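# Place the loose plate upright in the dish rack

## Task

Take the plate that lies flat on the counter and stand it on edge in a free slot of the dish rack. The plates already in the rack must stay upright in their slots, and no plate may be pushed down below the rack's rails. The rack must finish with all four feet on the counter and its weight resting there. The placed plate must end at rest, supported by the rack rather than by the robot. The plate must never fall or slide out of the grip by more than a few millimetres.

## Robot and tools

Robot: a single six-joint arm with a two-finger parallel gripper. The joints, from base to hand, are waist, shoulder, elbow, forearm roll, wrist pitch and wrist roll. Their ranges in rad are: waist -6.283 to 6.283, shoulder -2.304 to 2.304, elbow -4.224 to 0.061, forearm roll -6.283 to 6.283, wrist pitch -2.164 to 2.164, wrist roll -6.283 to 6.283. The elbow cannot quite straighten fully, and the base may sit slightly tilted on its mount.

Frames. Reported poses use the scene frame. Its origin is on the table surface under the arm base, +z points up, and +y is to the left when facing along +x. Motion commands instead use the gripper's own axes: +z runs out along the fingers and y is the direction in which the fingers open and close. end_effector_position is the midpoint between the closed finger pads, about 2 cm short of the fingertips. Closing the fingers pushes the tips roughly 10 mm further along +z. At long reach the reported hand position can be somewhat off.

execute_actions(actions): actions is a list of actions, run one after another, and each action lasts 0.5 s. An action is a table of 0 to 15 rows, one row per control step of 1/30 s. If there are fewer than 15 rows, the last row repeats for the remaining steps. An empty list changes nothing and just returns the state and images. Each row has 7 numbers, each in [-1, 1], in this order: dx, dy, dz, rx, ry, rz, opening. The first six are an offset, not a pose. They are measured in the gripper's axes from the gripper's measured pose when that action began, and every row refers to that same starting pose. Rows do not add onto each other. For the first action of a call, the start is the last pose a result reported. Scale: 1.0 equals 0.6 m for dx, dy, dz and 180 degrees for the rotation. rx, ry, rz form one rotation vector. opening is absolute: +1 means fully open (0.084 m) and -1 means closed. At each step the commanded pose is clipped to within 70 mm and 16 degrees of the measured pose. A large offset may therefore need several actions, and after an action the arm goes no further than the last clipped pose. The controller favours position over orientation when it cannot reach both.

move(target, speed, blocking): target is one row of 7 numbers laid out the same way. It is an offset in gripper axes from the pose in the most recent result that shows one, with the opening absolute; the opening is applied when the move starts. The gripper travels a straight path there, rotating the shorter way. The path lasts 0.5 to 10 s and is cut off at 10 s. speed is in m/s, from 0.002 to 0.5, default 0.25, and turning is capped at twice that value in rad/s. The path does not slow for obstacles, and the hand can lag, stray, or exceed speed, especially when the arm is nearly straight. blocking=false returns after 0.5 s while the arm keeps moving. Until a result shows the move has ended, call wait or stop before sending other motion. The result adds a move: line showing the ending and the distance to target. Endings include done (at rest near target), off_target, moving, held (a check blocked the final step) and fault. limits=paced means the sent pose was clipped. limits=held means some steps were blocked, after which the arm may surge faster than speed.

wait(seconds): 0 to 10. Lets time pass while the arm keeps its last command, and returns early if a running move finishes. stop(): brakes a running move; it needs room, more when the arm is fast. The fingers are not stopped. zoom_image(camera, region): camera is cam_head_left, cam_head_right or cam_low, each 672x504. region is [x0, y0, x1, y1] in pixels from the top-left corner, at most 504 by 504. finished_scene(scene): pass the current scene number once the plate stands in the rack without help. This cannot be undone.

Results report end_effector_position (m), end_effector_quat_wxyz, linear and angular velocities, grip_measured (the finger opening, on the same scale as opening), joint positions and joint torques, and Hand target (the pose the controller is now driving toward). Torque readings are raw drive outputs with an offset and noise, not zero in free air. A "pose unreachable" line means the clearance check altered or blocked the command; the mounting block counts as part of the arm. Camera calibration was supplied beforehand. Each camera may be off by a couple of degrees and several mm, and a result lists any camera whose values changed.

Gripping: to hold the plate, keep commanding an opening well below grip_measured; the larger the gap, the harder the squeeze, up to about 24 N per pad. Closing fast can squeeze too hard. Sending back the measured value gives only a light hold, which is weak for wide parts.

Hazards: if contact torque reaches a joint's load limit, a TORQUE FAULT occurs. The arm backs off, freezes for 10 s and drops the rest of the call. Load limits in N m: waist 52.2, shoulder 52.2, elbow 43.5, forearm roll 23.4, wrist pitch 16.5, wrist roll 16.5, and a held object's weight counts toward them. Holding loads heats the motors: MOTOR HOT appears from 65 °C, and at 80 °C an OVER-TEMPERATURE FAULT brakes the arm until it cools. Contact is harder at higher speed and with targets set further past the contact point; an arm blocked by an object keeps pressing until given a new command. Avoid dropping or letting the plate slip, slamming into the rack, jamming plates below the rails, tipping the rack, and knocking anything off the table. Loose objects may occasionally be nudged by outside pushes.

Each tool is called as name(argument=value, ...) on one line, values as JSON.

## Session

execute_actions(actions=[])

Scene clock: 0.00 s.
end_effector_position=(+0.7556, -0.1872, +0.3949) grip_measured=-1.00 end_effector_quat_wxyz=(+0.572, -0.090, +0.721, +0.381) end_effector_velocity=(+0.000, +0.000, -0.001) end_effector_angular_velocity=(+0.000, +0.001, +0.000)
Joint positions: [-0.099 -0.523 -1.164  2.181 -0.521  0.342  0.   ]
Joint velocities: [-0.001 -0.001 -0.    -0.001 -0.     0.001 -0.   ]
Joint torques (N m, as the arm reports them, + toward a larger angle): no reading
Motor temperatures (°C, as the motors report them): [25 26 29 31 32 29]
Hand target: +0.756, -0.187, +0.395; +0.572, -0.090, +0.721, +0.381

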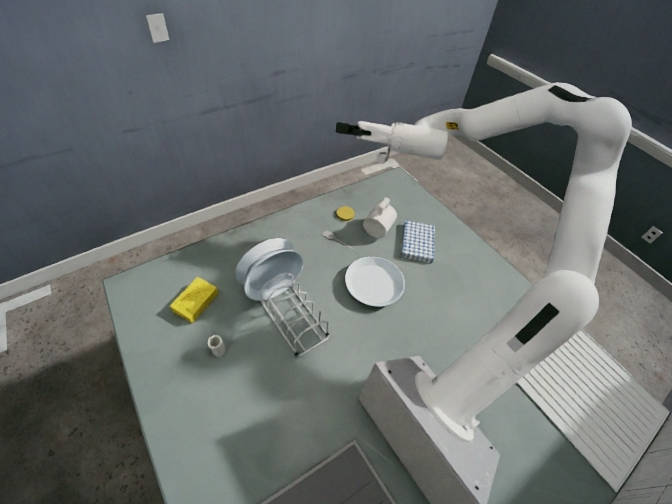

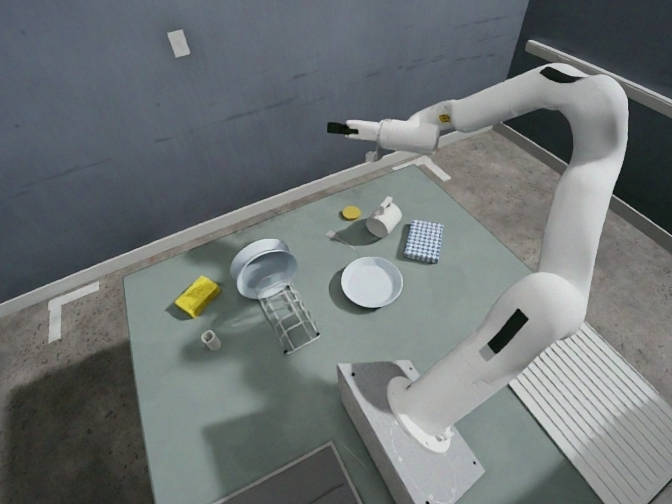

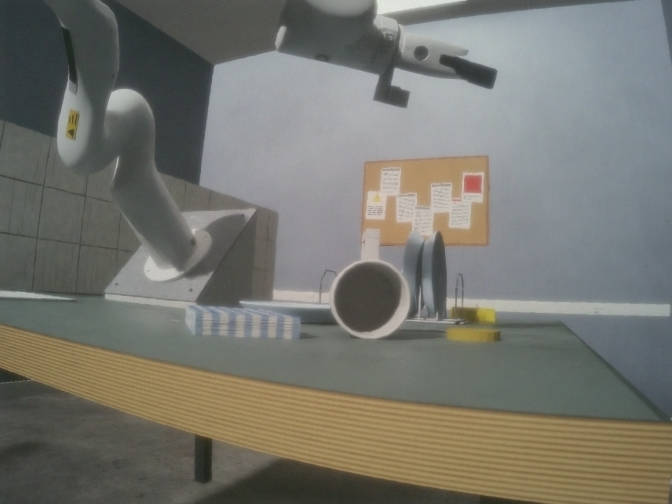

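zoom_image(camera="cam_head_left", region=[220, 220, 440, 370])

zoom_image(camera="cam_low", region=[180, 210, 500, 350])

zoom_image(camera="cam_head_right", region=[210, 220, 430, 370])

Region (220, 220, 440, 370) of cam_head_left's 672x504 image, scaled by 2.291, with more detail than that image has; it fills the top 344 rows of this view, and the rest is white.

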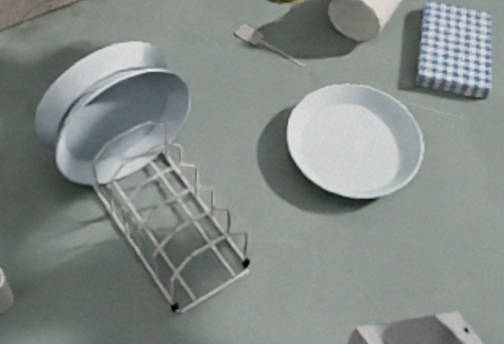

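Region (180, 210, 500, 350) of cam_low's 672x504 image, scaled by 1.575, with more detail than that image has; it fills the top 220 rows of this view, and the rest is white.

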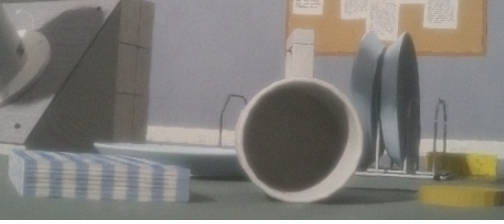

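Region (210, 220, 430, 370) of cam_head_right's 672x504 image, scaled by 2.291, with more detail than that image has; it fills the top 344 rows of this view, and the rest is white.

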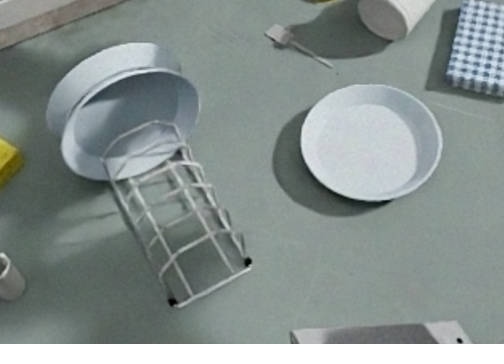

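move(target=[0.663,0.112,-0.606,0.17,0.133,0.331,-0.3])

move(target=[0,0,0.09,0,0,0,-0.3], speed=0.08)

zoom_image(camera="cam_low", region=[150, 220, 350, 350])

zoom_image(camera="cam_head_left", region=[330, 230, 490, 340])

Scene clock: 36.07 s.
end_effector_position=(+0.3127, -0.2550, +0.0898) grip_measured=-0.32 end_effector_quat_wxyz=(+0.162, +0.347, +0.837, +0.391) end_effector_velocity=(-0.002, -0.001, -0.002) end_effector_angular_velocity=(+0.004, +0.004, -0.000)
Joint positions: [-0.811  0.002 -0.227  2.376 -0.408  0.589  0.03 ]
Joint velocities: [-0.011 -0.    -0.    -0.019  0.001  0.013  0.   ]
Joint torques (N m, as the arm reports them, + toward a larger angle): [ 9.14 19.32 -1.5  -1.73 -0.46 -0.06]
Motor temperatures (°C, as the motors report them): [25 27 30 31 32 29]
Hand target: +0.312, -0.255, +0.090; +0.162, +0.347, +0.837, +0.391
Off the commanded pose: 0.001 m, 0 deg.
move: done

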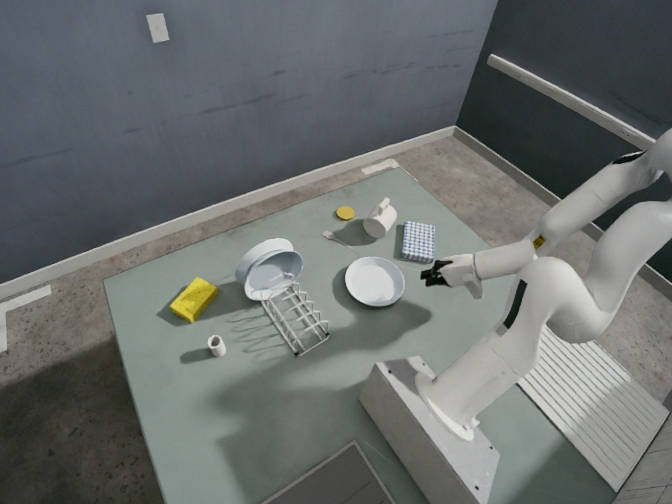

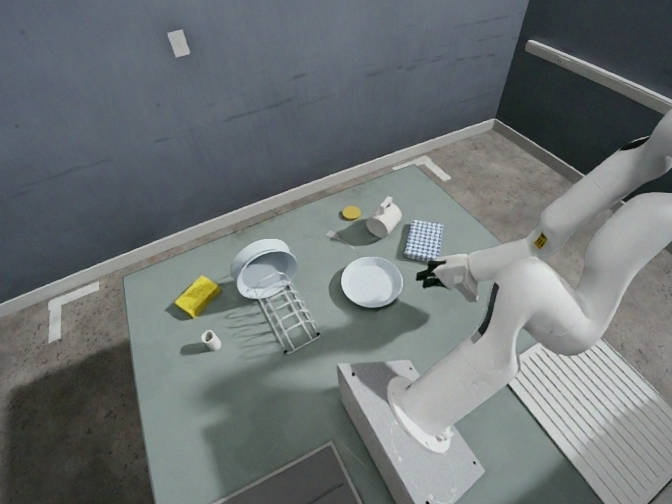

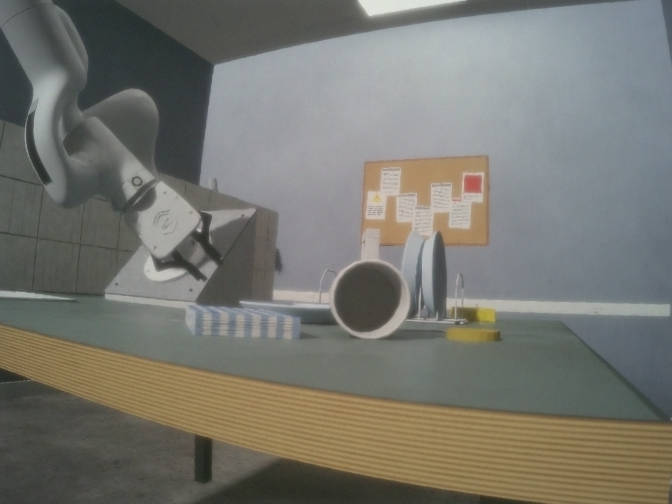

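Scene clock: 37.23 s.
end_effector_position=(+0.3419, -0.2262, +0.0555) grip_measured=-0.32 end_effector_quat_wxyz=(+0.162, +0.347, +0.837, +0.391) end_effector_velocity=(+0.001, +0.001, -0.001) end_effector_angular_velocity=(-0.002, +0.000, -0.001)
Joint positions: [-0.757 -0.232 -0.301  2.631 -0.532  0.364  0.03 ]
Joint velocities: [ 0.004 -0.008 -0.003  0.012 -0.006 -0.009 -0.   ]
Joint torques (N m, as the arm reports them, + toward a larger angle): [15.31 20.22  2.76 -1.93 -0.17 -0.27]
Motor temperatures (°C, as the motors report them): [25 27 30 31 32 29]
Hand target: +0.342, -0.226, +0.055; +0.162, +0.347, +0.837, +0.391
Off the commanded pose: 0.001 m, 0 deg.
move: done

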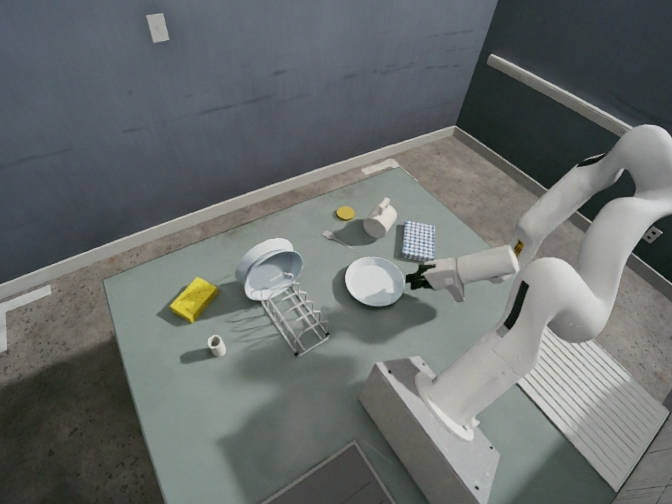

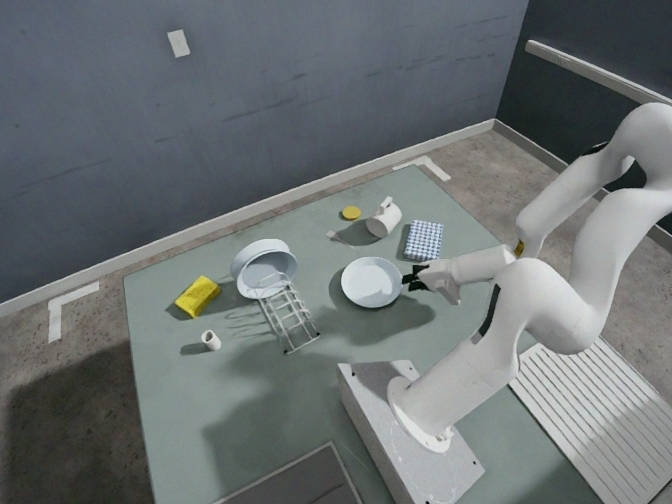

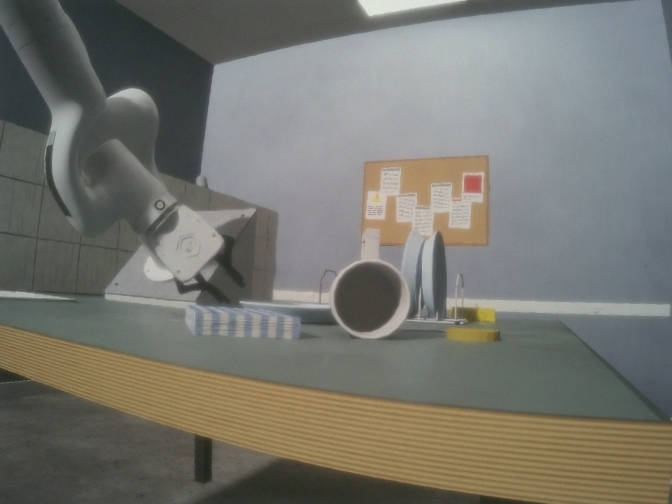

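Region (150, 220, 350, 350) of cam_low's 672x504 image, scaled by 2.520, with more detail than that image has; it fills the top 328 rows of this view, and the rest is white.

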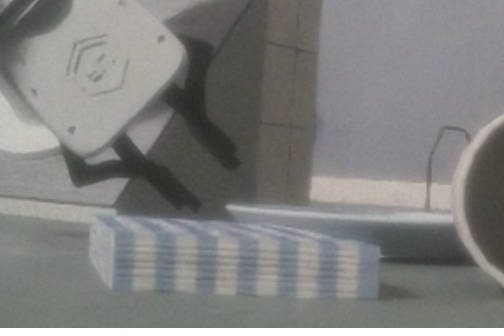

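Region (330, 230, 490, 340) of cam_head_left's 672x504 image, scaled by 3.150, with more detail than that image has; it fills the top 346 rows of this view, and the rest is white.

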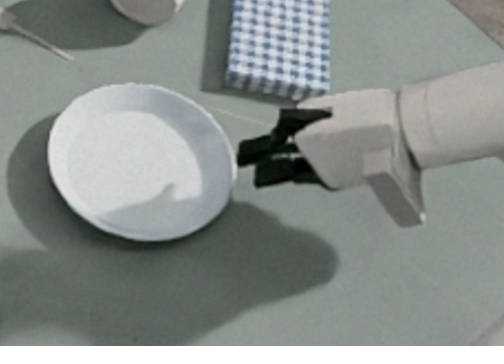

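move(target=[0,0.013,0.06,0,0,0,-0.3], speed=0.03)

zoom_image(camera="cam_low", region=[150, 220, 350, 350])

zoom_image(camera="cam_head_left", region=[330, 230, 490, 340])

Scene clock: 45.63 s.
end_effector_position=(+0.3648, -0.2035, +0.0384) grip_measured=-0.32 end_effector_quat_wxyz=(+0.162, +0.347, +0.837, +0.391) end_effector_velocity=(+0.001, +0.002, -0.001) end_effector_angular_velocity=(+0.001, -0.001, -0.001)
Joint positions: [-0.7   -0.366 -0.357  2.745 -0.603  0.297  0.03 ]
Joint velocities: [ 0.003 -0.008 -0.003  0.005 -0.006 -0.002  0.   ]
Joint torques (N m, as the arm reports them, + toward a larger angle): [15.26 16.57  2.72 -0.4   0.2  -0.02]
Motor temperatures (°C, as the motors report them): [25 27 30 31 32 29]
Hand target: +0.365, -0.203, +0.038; +0.162, +0.347, +0.837, +0.391
Off the commanded pose: 0.000 m, 0 deg.
move: done

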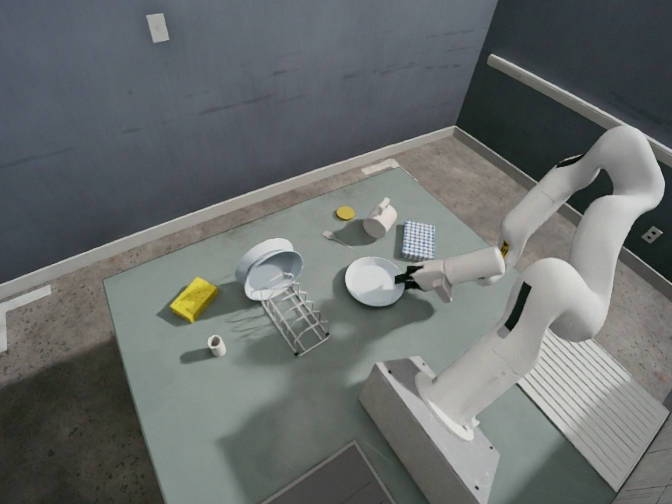

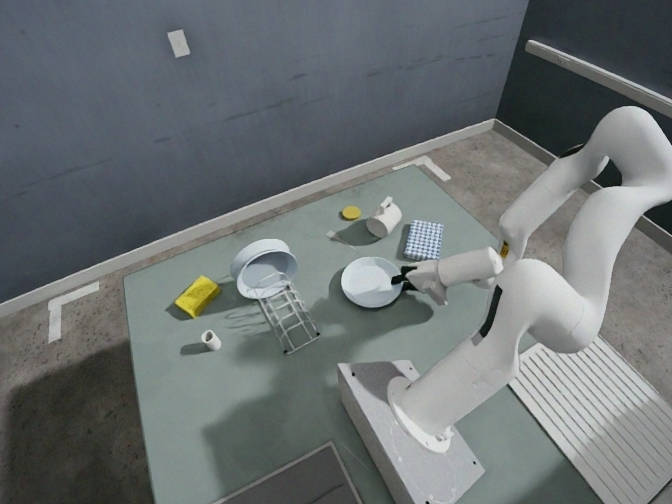

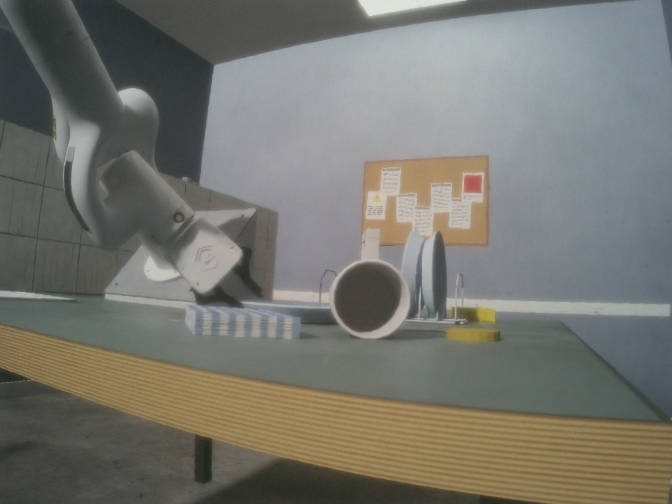

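Region (150, 220, 350, 350) of cam_low's 672x504 image, scaled by 2.520, with more detail than that image has; it fills the top 328 rows of this view, and the rest is white.

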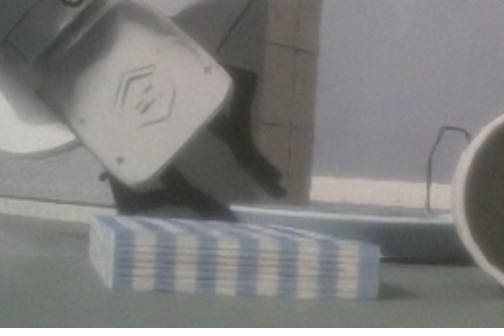

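Region (330, 230, 490, 340) of cam_head_left's 672x504 image, scaled by 3.150, with more detail than that image has; it fills the top 346 rows of this view, and the rest is white.

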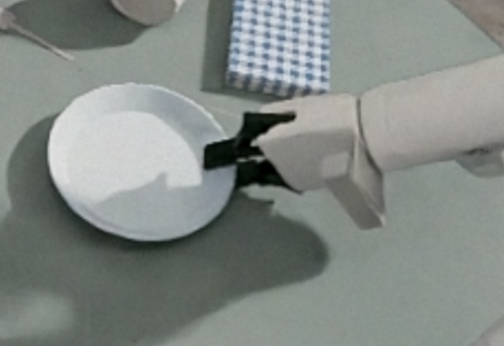

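move(target=[0,-0.004,0.034,0,0,0,-0.55], speed=0.02)

execute_actions(actions=[[[0,0,0,0,0,0,-0.75]],[[0,0,0,0,0,0,-1]],[[0,0,0,0,0,0,-1]]])

move(target=[0,0.064,-0.054,0,0,0,-1], speed=0.03)

zoom_image(camera="cam_low", region=[150, 200, 400, 350])

Scene clock: 57.00 s.
end_effector_position=(+0.3748, -0.1936, +0.0236) grip_measured=-0.69 end_effector_quat_wxyz=(+0.162, +0.347, +0.837, +0.391) end_effector_velocity=(-0.000, -0.000, -0.001) end_effector_angular_velocity=(+0.000, +0.001, -0.002)
Joint positions: [-0.693 -0.444 -0.395  2.771 -0.639  0.272  0.014]
Joint velocities: [-0.002 -0.001  0.     0.    -0.001  0.    -0.   ]
Joint torques (N m, as the arm reports them, + toward a larger angle): [ 2.47 10.21 -5.28  3.48  2.09 -0.07]
Motor temperatures (°C, as the motors report them): [25 27 30 31 32 29]
Hand target: +0.375, -0.194, +0.024; +0.162, +0.347, +0.837, +0.391
Off the commanded pose: 0.000 m, 0 deg.
move: done

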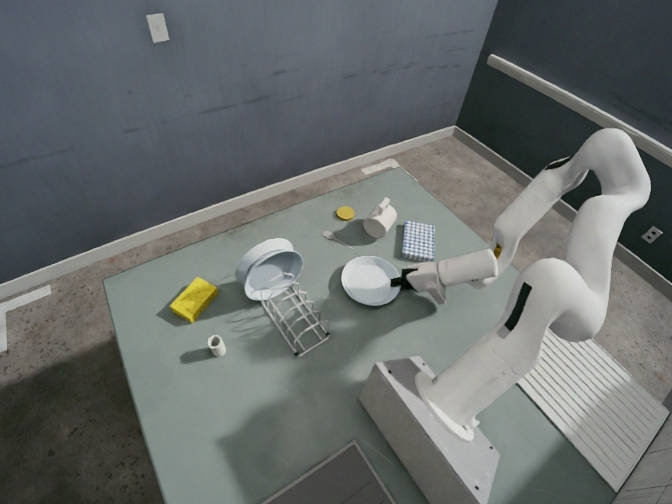

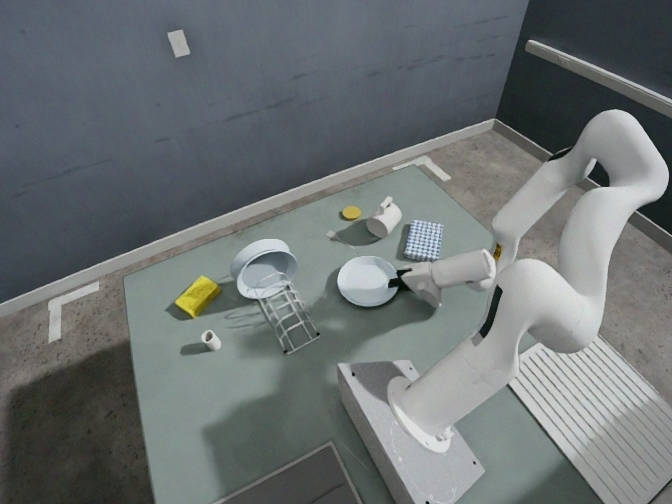

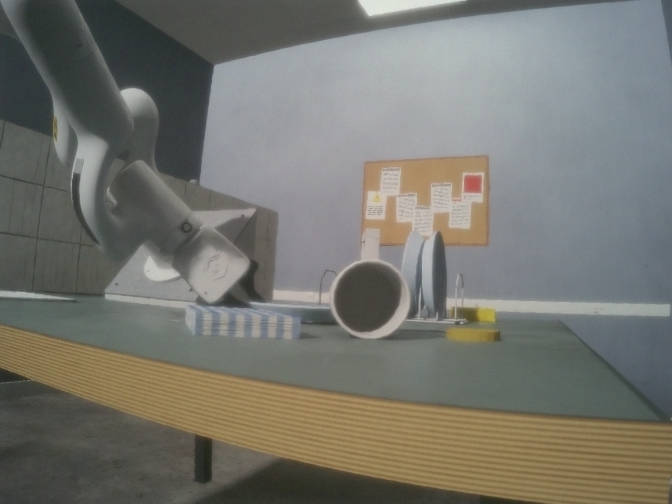

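Scene clock: 58.50 s.
end_effector_position=(+0.3747, -0.1936, +0.0232) grip_measured=-0.89 end_effector_quat_wxyz=(+0.162, +0.347, +0.837, +0.391) end_effector_velocity=(-0.001, -0.001, -0.001) end_effector_angular_velocity=(+0.001, +0.004, -0.004)
Joint positions: [-0.694 -0.444 -0.395  2.772 -0.638  0.272  0.005]
Joint velocities: [-0.004 -0.    -0.     0.001 -0.001  0.001  0.   ]
Joint torques (N m, as the arm reports them, + toward a larger angle): [20.74 16.82  3.58 -1.93 -0.3   0.15]
Motor temperatures (°C, as the motors report them): [25 27 30 31 32 29]
Hand target: +0.375, -0.194, +0.023; +0.162, +0.347, +0.837, +0.391
Off the commanded pose: 0.000 m, 0 deg.

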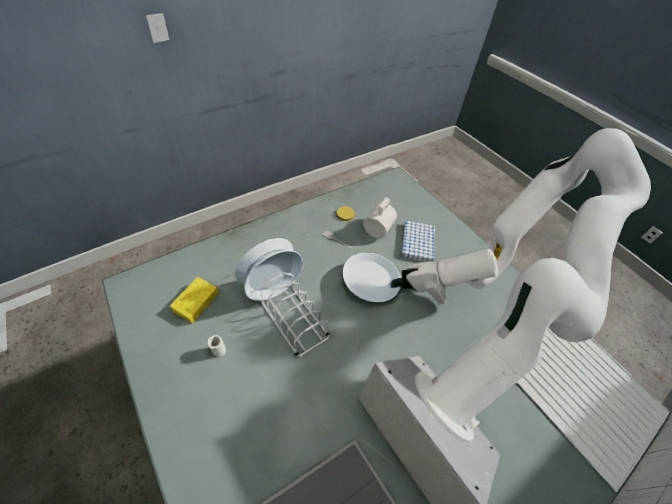

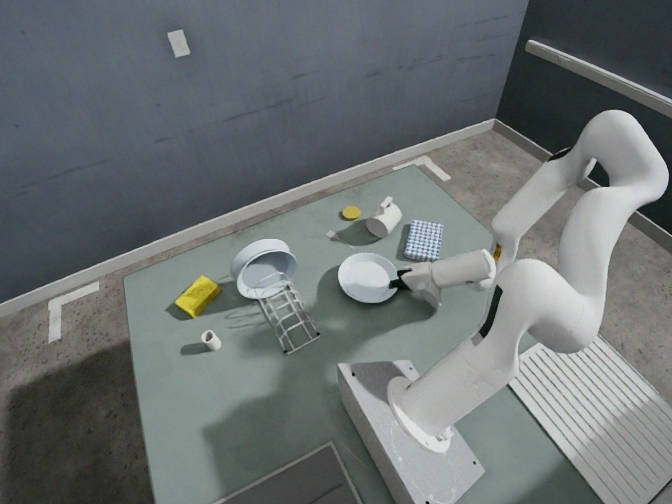

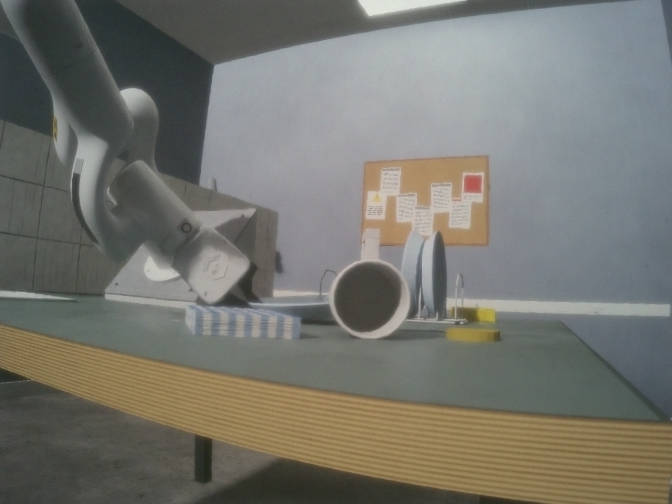

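Scene clock: 60.50 s.
end_effector_position=(+0.3744, -0.1937, +0.0729) grip_measured=-0.89 end_effector_quat_wxyz=(+0.162, +0.347, +0.837, +0.391) end_effector_velocity=(+0.000, +0.001, +0.003) end_effector_angular_velocity=(+0.000, +0.000, +0.002)
Joint positions: [-0.584 -0.294 -0.325  2.842 -0.562  0.32   0.005]
Joint velocities: [ 0.008  0.008  0.003  0.005  0.007  0.002 -0.   ]
Joint torques (N m, as the arm reports them, + toward a larger angle): [18.15 14.73  0.28 -1.11 -0.25 -0.33]
Motor temperatures (°C, as the motors report them): [25 27 30 31 32 29]
Hand target: +0.374, -0.194, +0.073; +0.162, +0.347, +0.837, +0.391
Off the commanded pose: 0.001 m, 0 deg.
move: done

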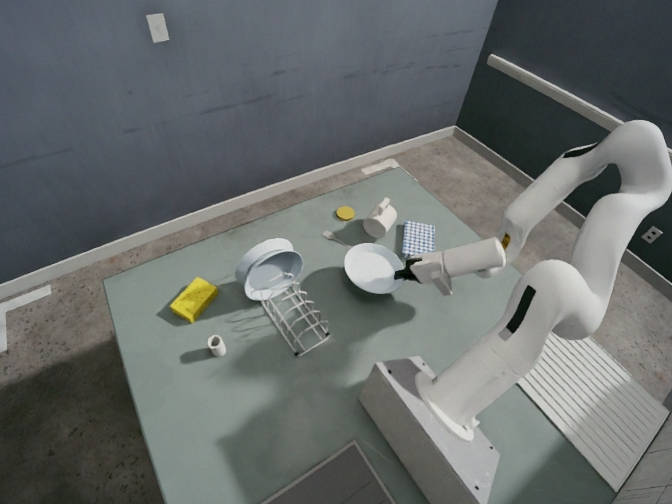

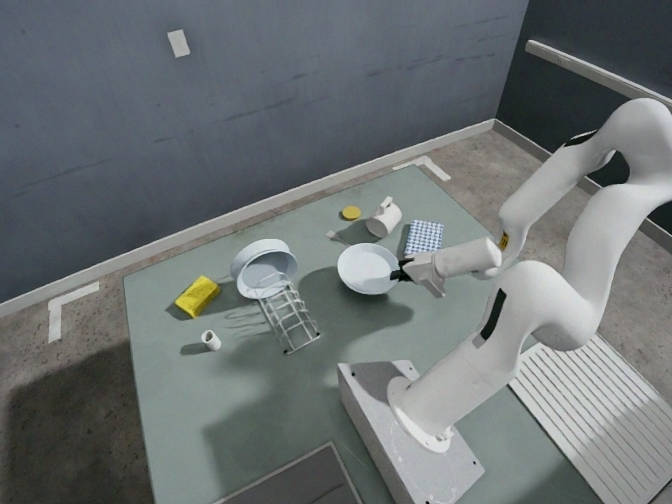

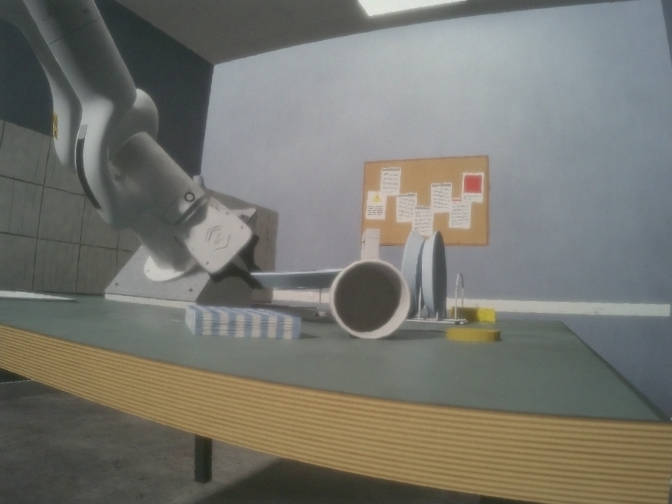

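Region (150, 200, 400, 350) of cam_low's 672x504 image, scaled by 2.016, with more detail than that image has; it fills the top 302 rows of this view, and the rest is white.

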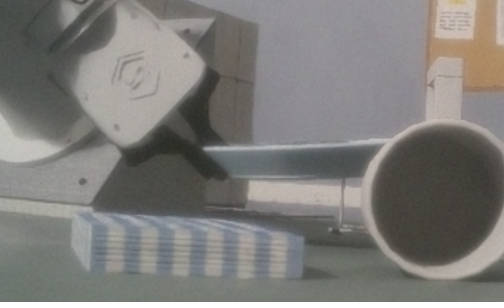

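move(target=[0.033,0.42,-0.167,0.278,0,0,-1], speed=0.12)

move(target=[0,0,0,0,0,-0.75,-1], speed=0.3)

move(target=[-0.455,0,0,0.255,0,0,-1], speed=0.12)

Scene clock: 79.13 s.
end_effector_position=(+0.4209, -0.1205, +0.3289) grip_measured=-0.89 end_effector_quat_wxyz=(+0.002, +0.384, +0.923, -0.002) end_effector_velocity=(+0.001, -0.000, +0.002) end_effector_angular_velocity=(-0.006, +0.006, -0.003)
Joint positions: [ 0.48  -0.473 -0.908  5.491 -1.127 -1.188  0.005]
Joint velocities: [ 0.002 -0.005 -0.01   0.006 -0.012 -0.001  0.   ]
Joint torques (N m, as the arm reports them, + toward a larger angle): [ 24.    11.87 -20.53  -1.42   0.44  -0.3 ]
Motor temperatures (°C, as the motors report them): [25 27 30 31 32 29]
Hand target: +0.421, -0.120, +0.329; +0.002, +0.384, +0.923, -0.002
Off the commanded pose: 0.002 m, 0 deg.
move: done

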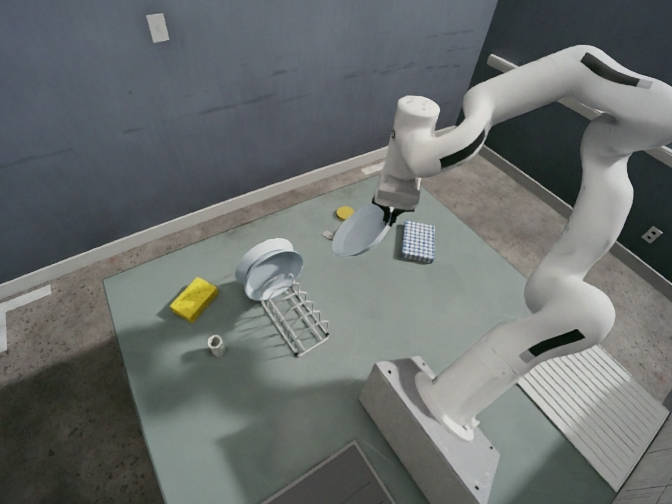

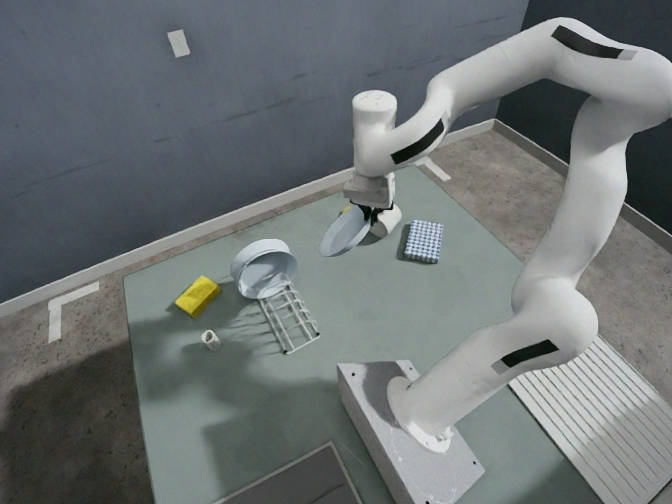

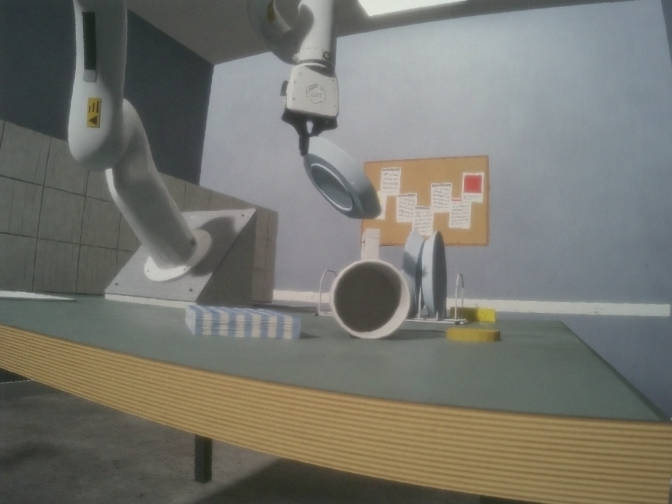

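Scene clock: 83.63 s.
end_effector_position=(+0.4209, -0.1205, +0.3289) grip_measured=-0.89 end_effector_quat_wxyz=(+0.001, +0.706, -0.708, +0.002) end_effector_velocity=(+0.000, -0.001, +0.000) end_effector_angular_velocity=(+0.000, +0.001, +0.010)
Joint positions: [ 0.48  -0.473 -0.908  5.49  -1.127 -3.543  0.005]
Joint velocities: [-0.001  0.001 -0.001  0.001 -0.001 -0.012  0.   ]
Joint torques (N m, as the arm reports them, + toward a larger angle): [ 20.98  14.94 -20.35  -0.35   0.28  -0.28]
Motor temperatures (°C, as the motors report them): [25 27 30 31 32 29]
Hand target: +0.421, -0.121, +0.329; +0.001, +0.706, -0.708, +0.002
Off the commanded pose: 0.000 m, 0 deg.
move: done

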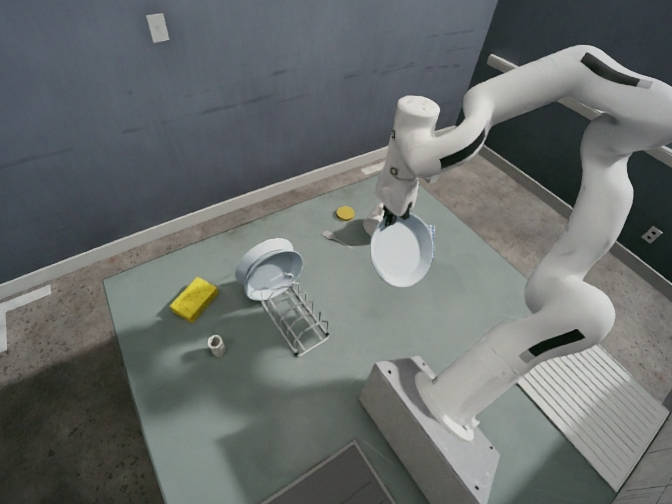

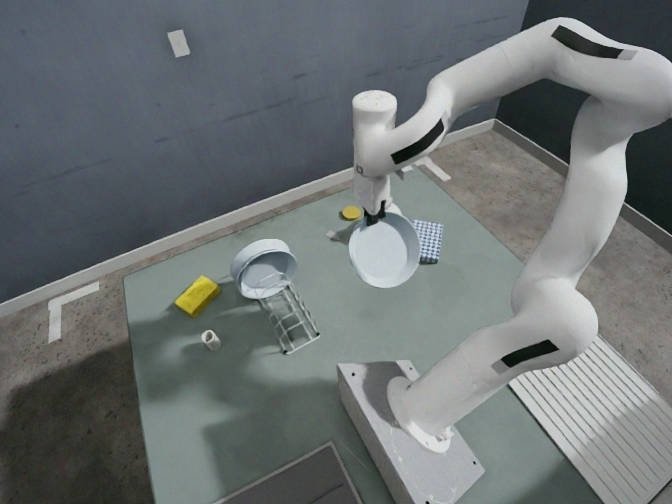

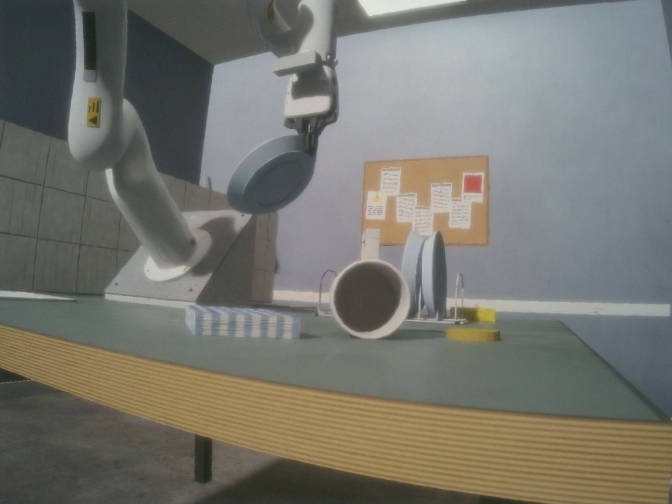

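Scene clock: 87.43 s.
end_effector_position=(+0.4217, +0.1521, +0.3284) grip_measured=-0.89 end_effector_quat_wxyz=(-0.275, +0.650, -0.651, +0.277) end_effector_velocity=(+0.000, +0.002, +0.001) end_effector_angular_velocity=(+0.001, -0.009, -0.002)
Joint positions: [ 0.927 -1.019 -0.956  4.738 -1.096 -2.505  0.005]
Joint velocities: [ 0.004 -0.005 -0.004 -0.005 -0.005  0.008 -0.   ]
Joint torques (N m, as the arm reports them, + toward a larger angle): [ 17.64  28.17 -22.    -1.54  -1.05  -0.22]
Motor temperatures (°C, as the motors report them): [25 27 30 31 32 29]
Hand target: +0.422, +0.152, +0.328; -0.276, +0.650, -0.651, +0.278
Off the commanded pose: 0.001 m, 0 deg.
move: done

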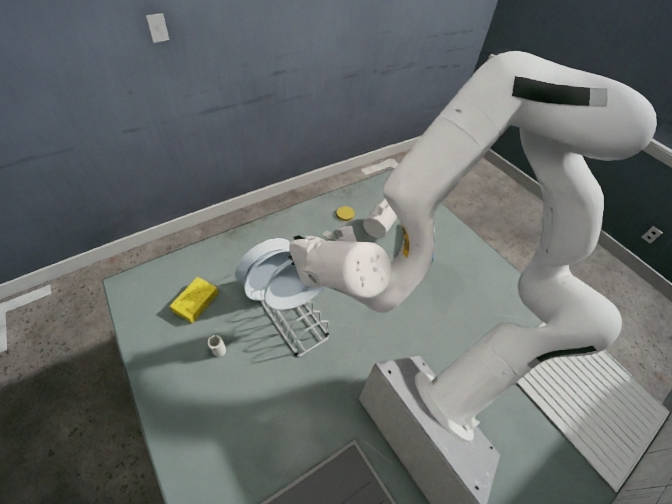

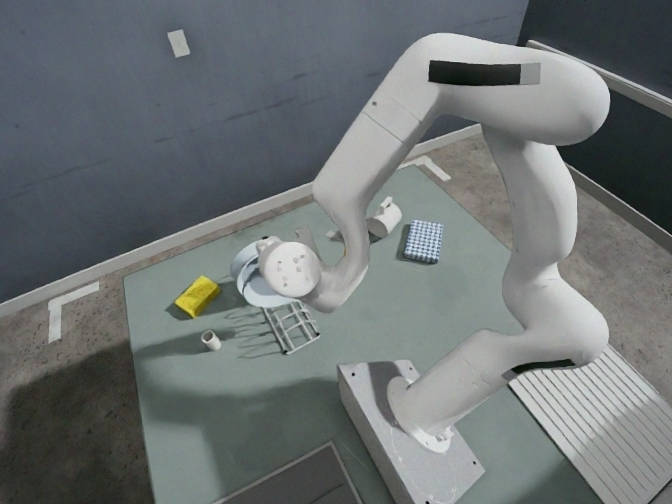

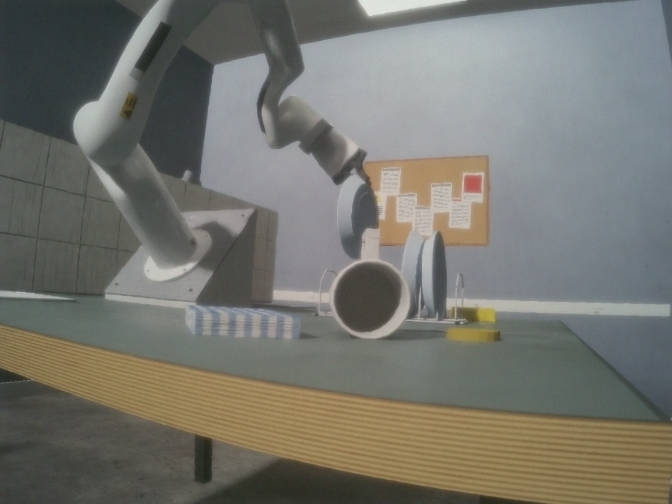

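move(target=[0,0.088,-0.019,0,0,0,-1], speed=0.05)

zoom_image(camera="cam_low", region=[280, 170, 480, 330])

zoom_image(camera="cam_head_left", region=[230, 240, 370, 370])

zoom_image(camera="cam_head_right", region=[220, 240, 360, 370])

Scene clock: 97.47 s.
end_effector_position=(+0.3771, +0.1520, +0.2986) grip_measured=-0.89 end_effector_quat_wxyz=(-0.275, +0.650, -0.651, +0.277) end_effector_velocity=(-0.002, +0.001, -0.001) end_effector_angular_velocity=(+0.002, -0.001, +0.001)
Joint positions: [ 0.989 -1.046 -0.875  4.743 -1.086 -2.383  0.005]
Joint velocities: [ 0.004 -0.002  0.003 -0.     0.002  0.007 -0.   ]
Joint torques (N m, as the arm reports them, + toward a larger angle): [ 19.07  24.73 -18.17  -2.21  -0.75  -0.36]
Motor temperatures (°C, as the motors report them): [25 27 30 31 32 29]
Hand target: +0.377, +0.152, +0.298; -0.275, +0.650, -0.651, +0.277
Off the commanded pose: 0.000 m, 0 deg.
move: done

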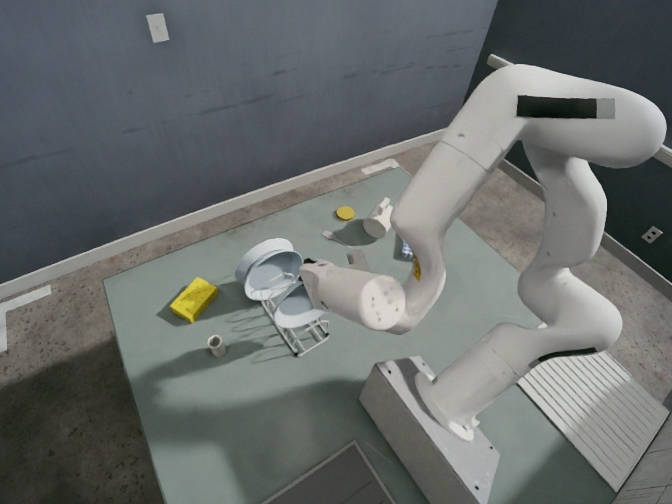

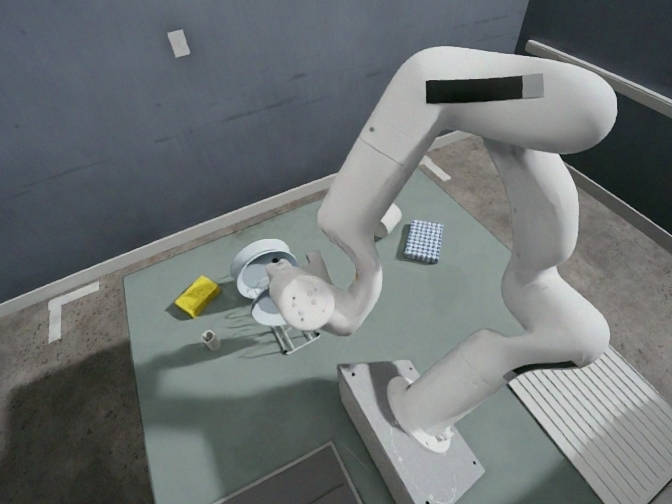

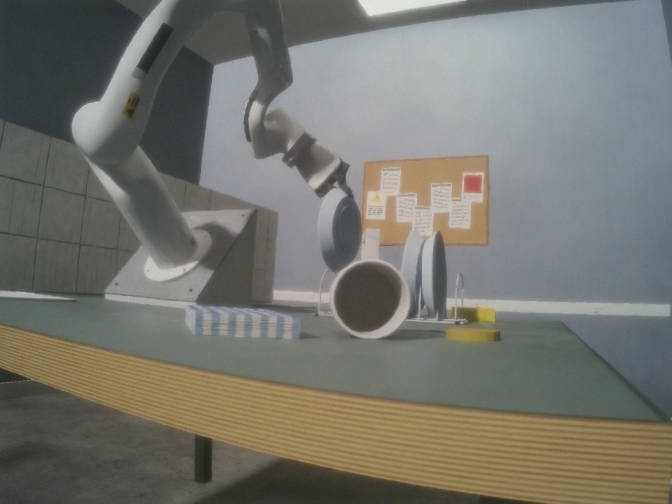

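Region (280, 170, 480, 330) of cam_low's 672x504 image, scaled by 2.520, with more detail than that image has; it fills the top 403 rows of this view, and the rest is white.

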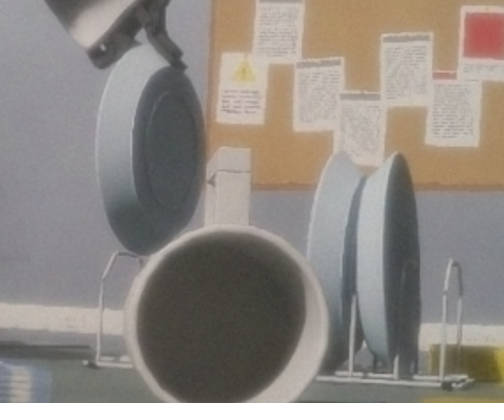

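Region (230, 240, 370, 370) of cam_head_left's 672x504 image, scaled by 3.600, with more detail than that image has; it fills the top 468 rows of this view, and the rest is white.

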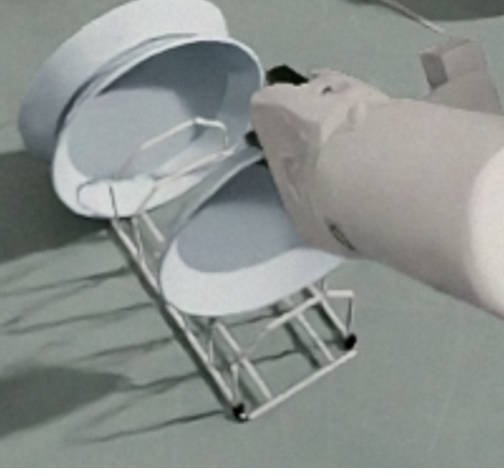

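Region (220, 240, 360, 370) of cam_head_right's 672x504 image, scaled by 3.600, with more detail than that image has; it fills the top 468 rows of this view, and the rest is white.

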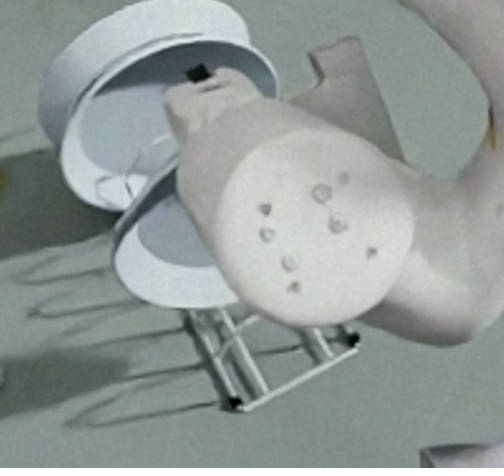

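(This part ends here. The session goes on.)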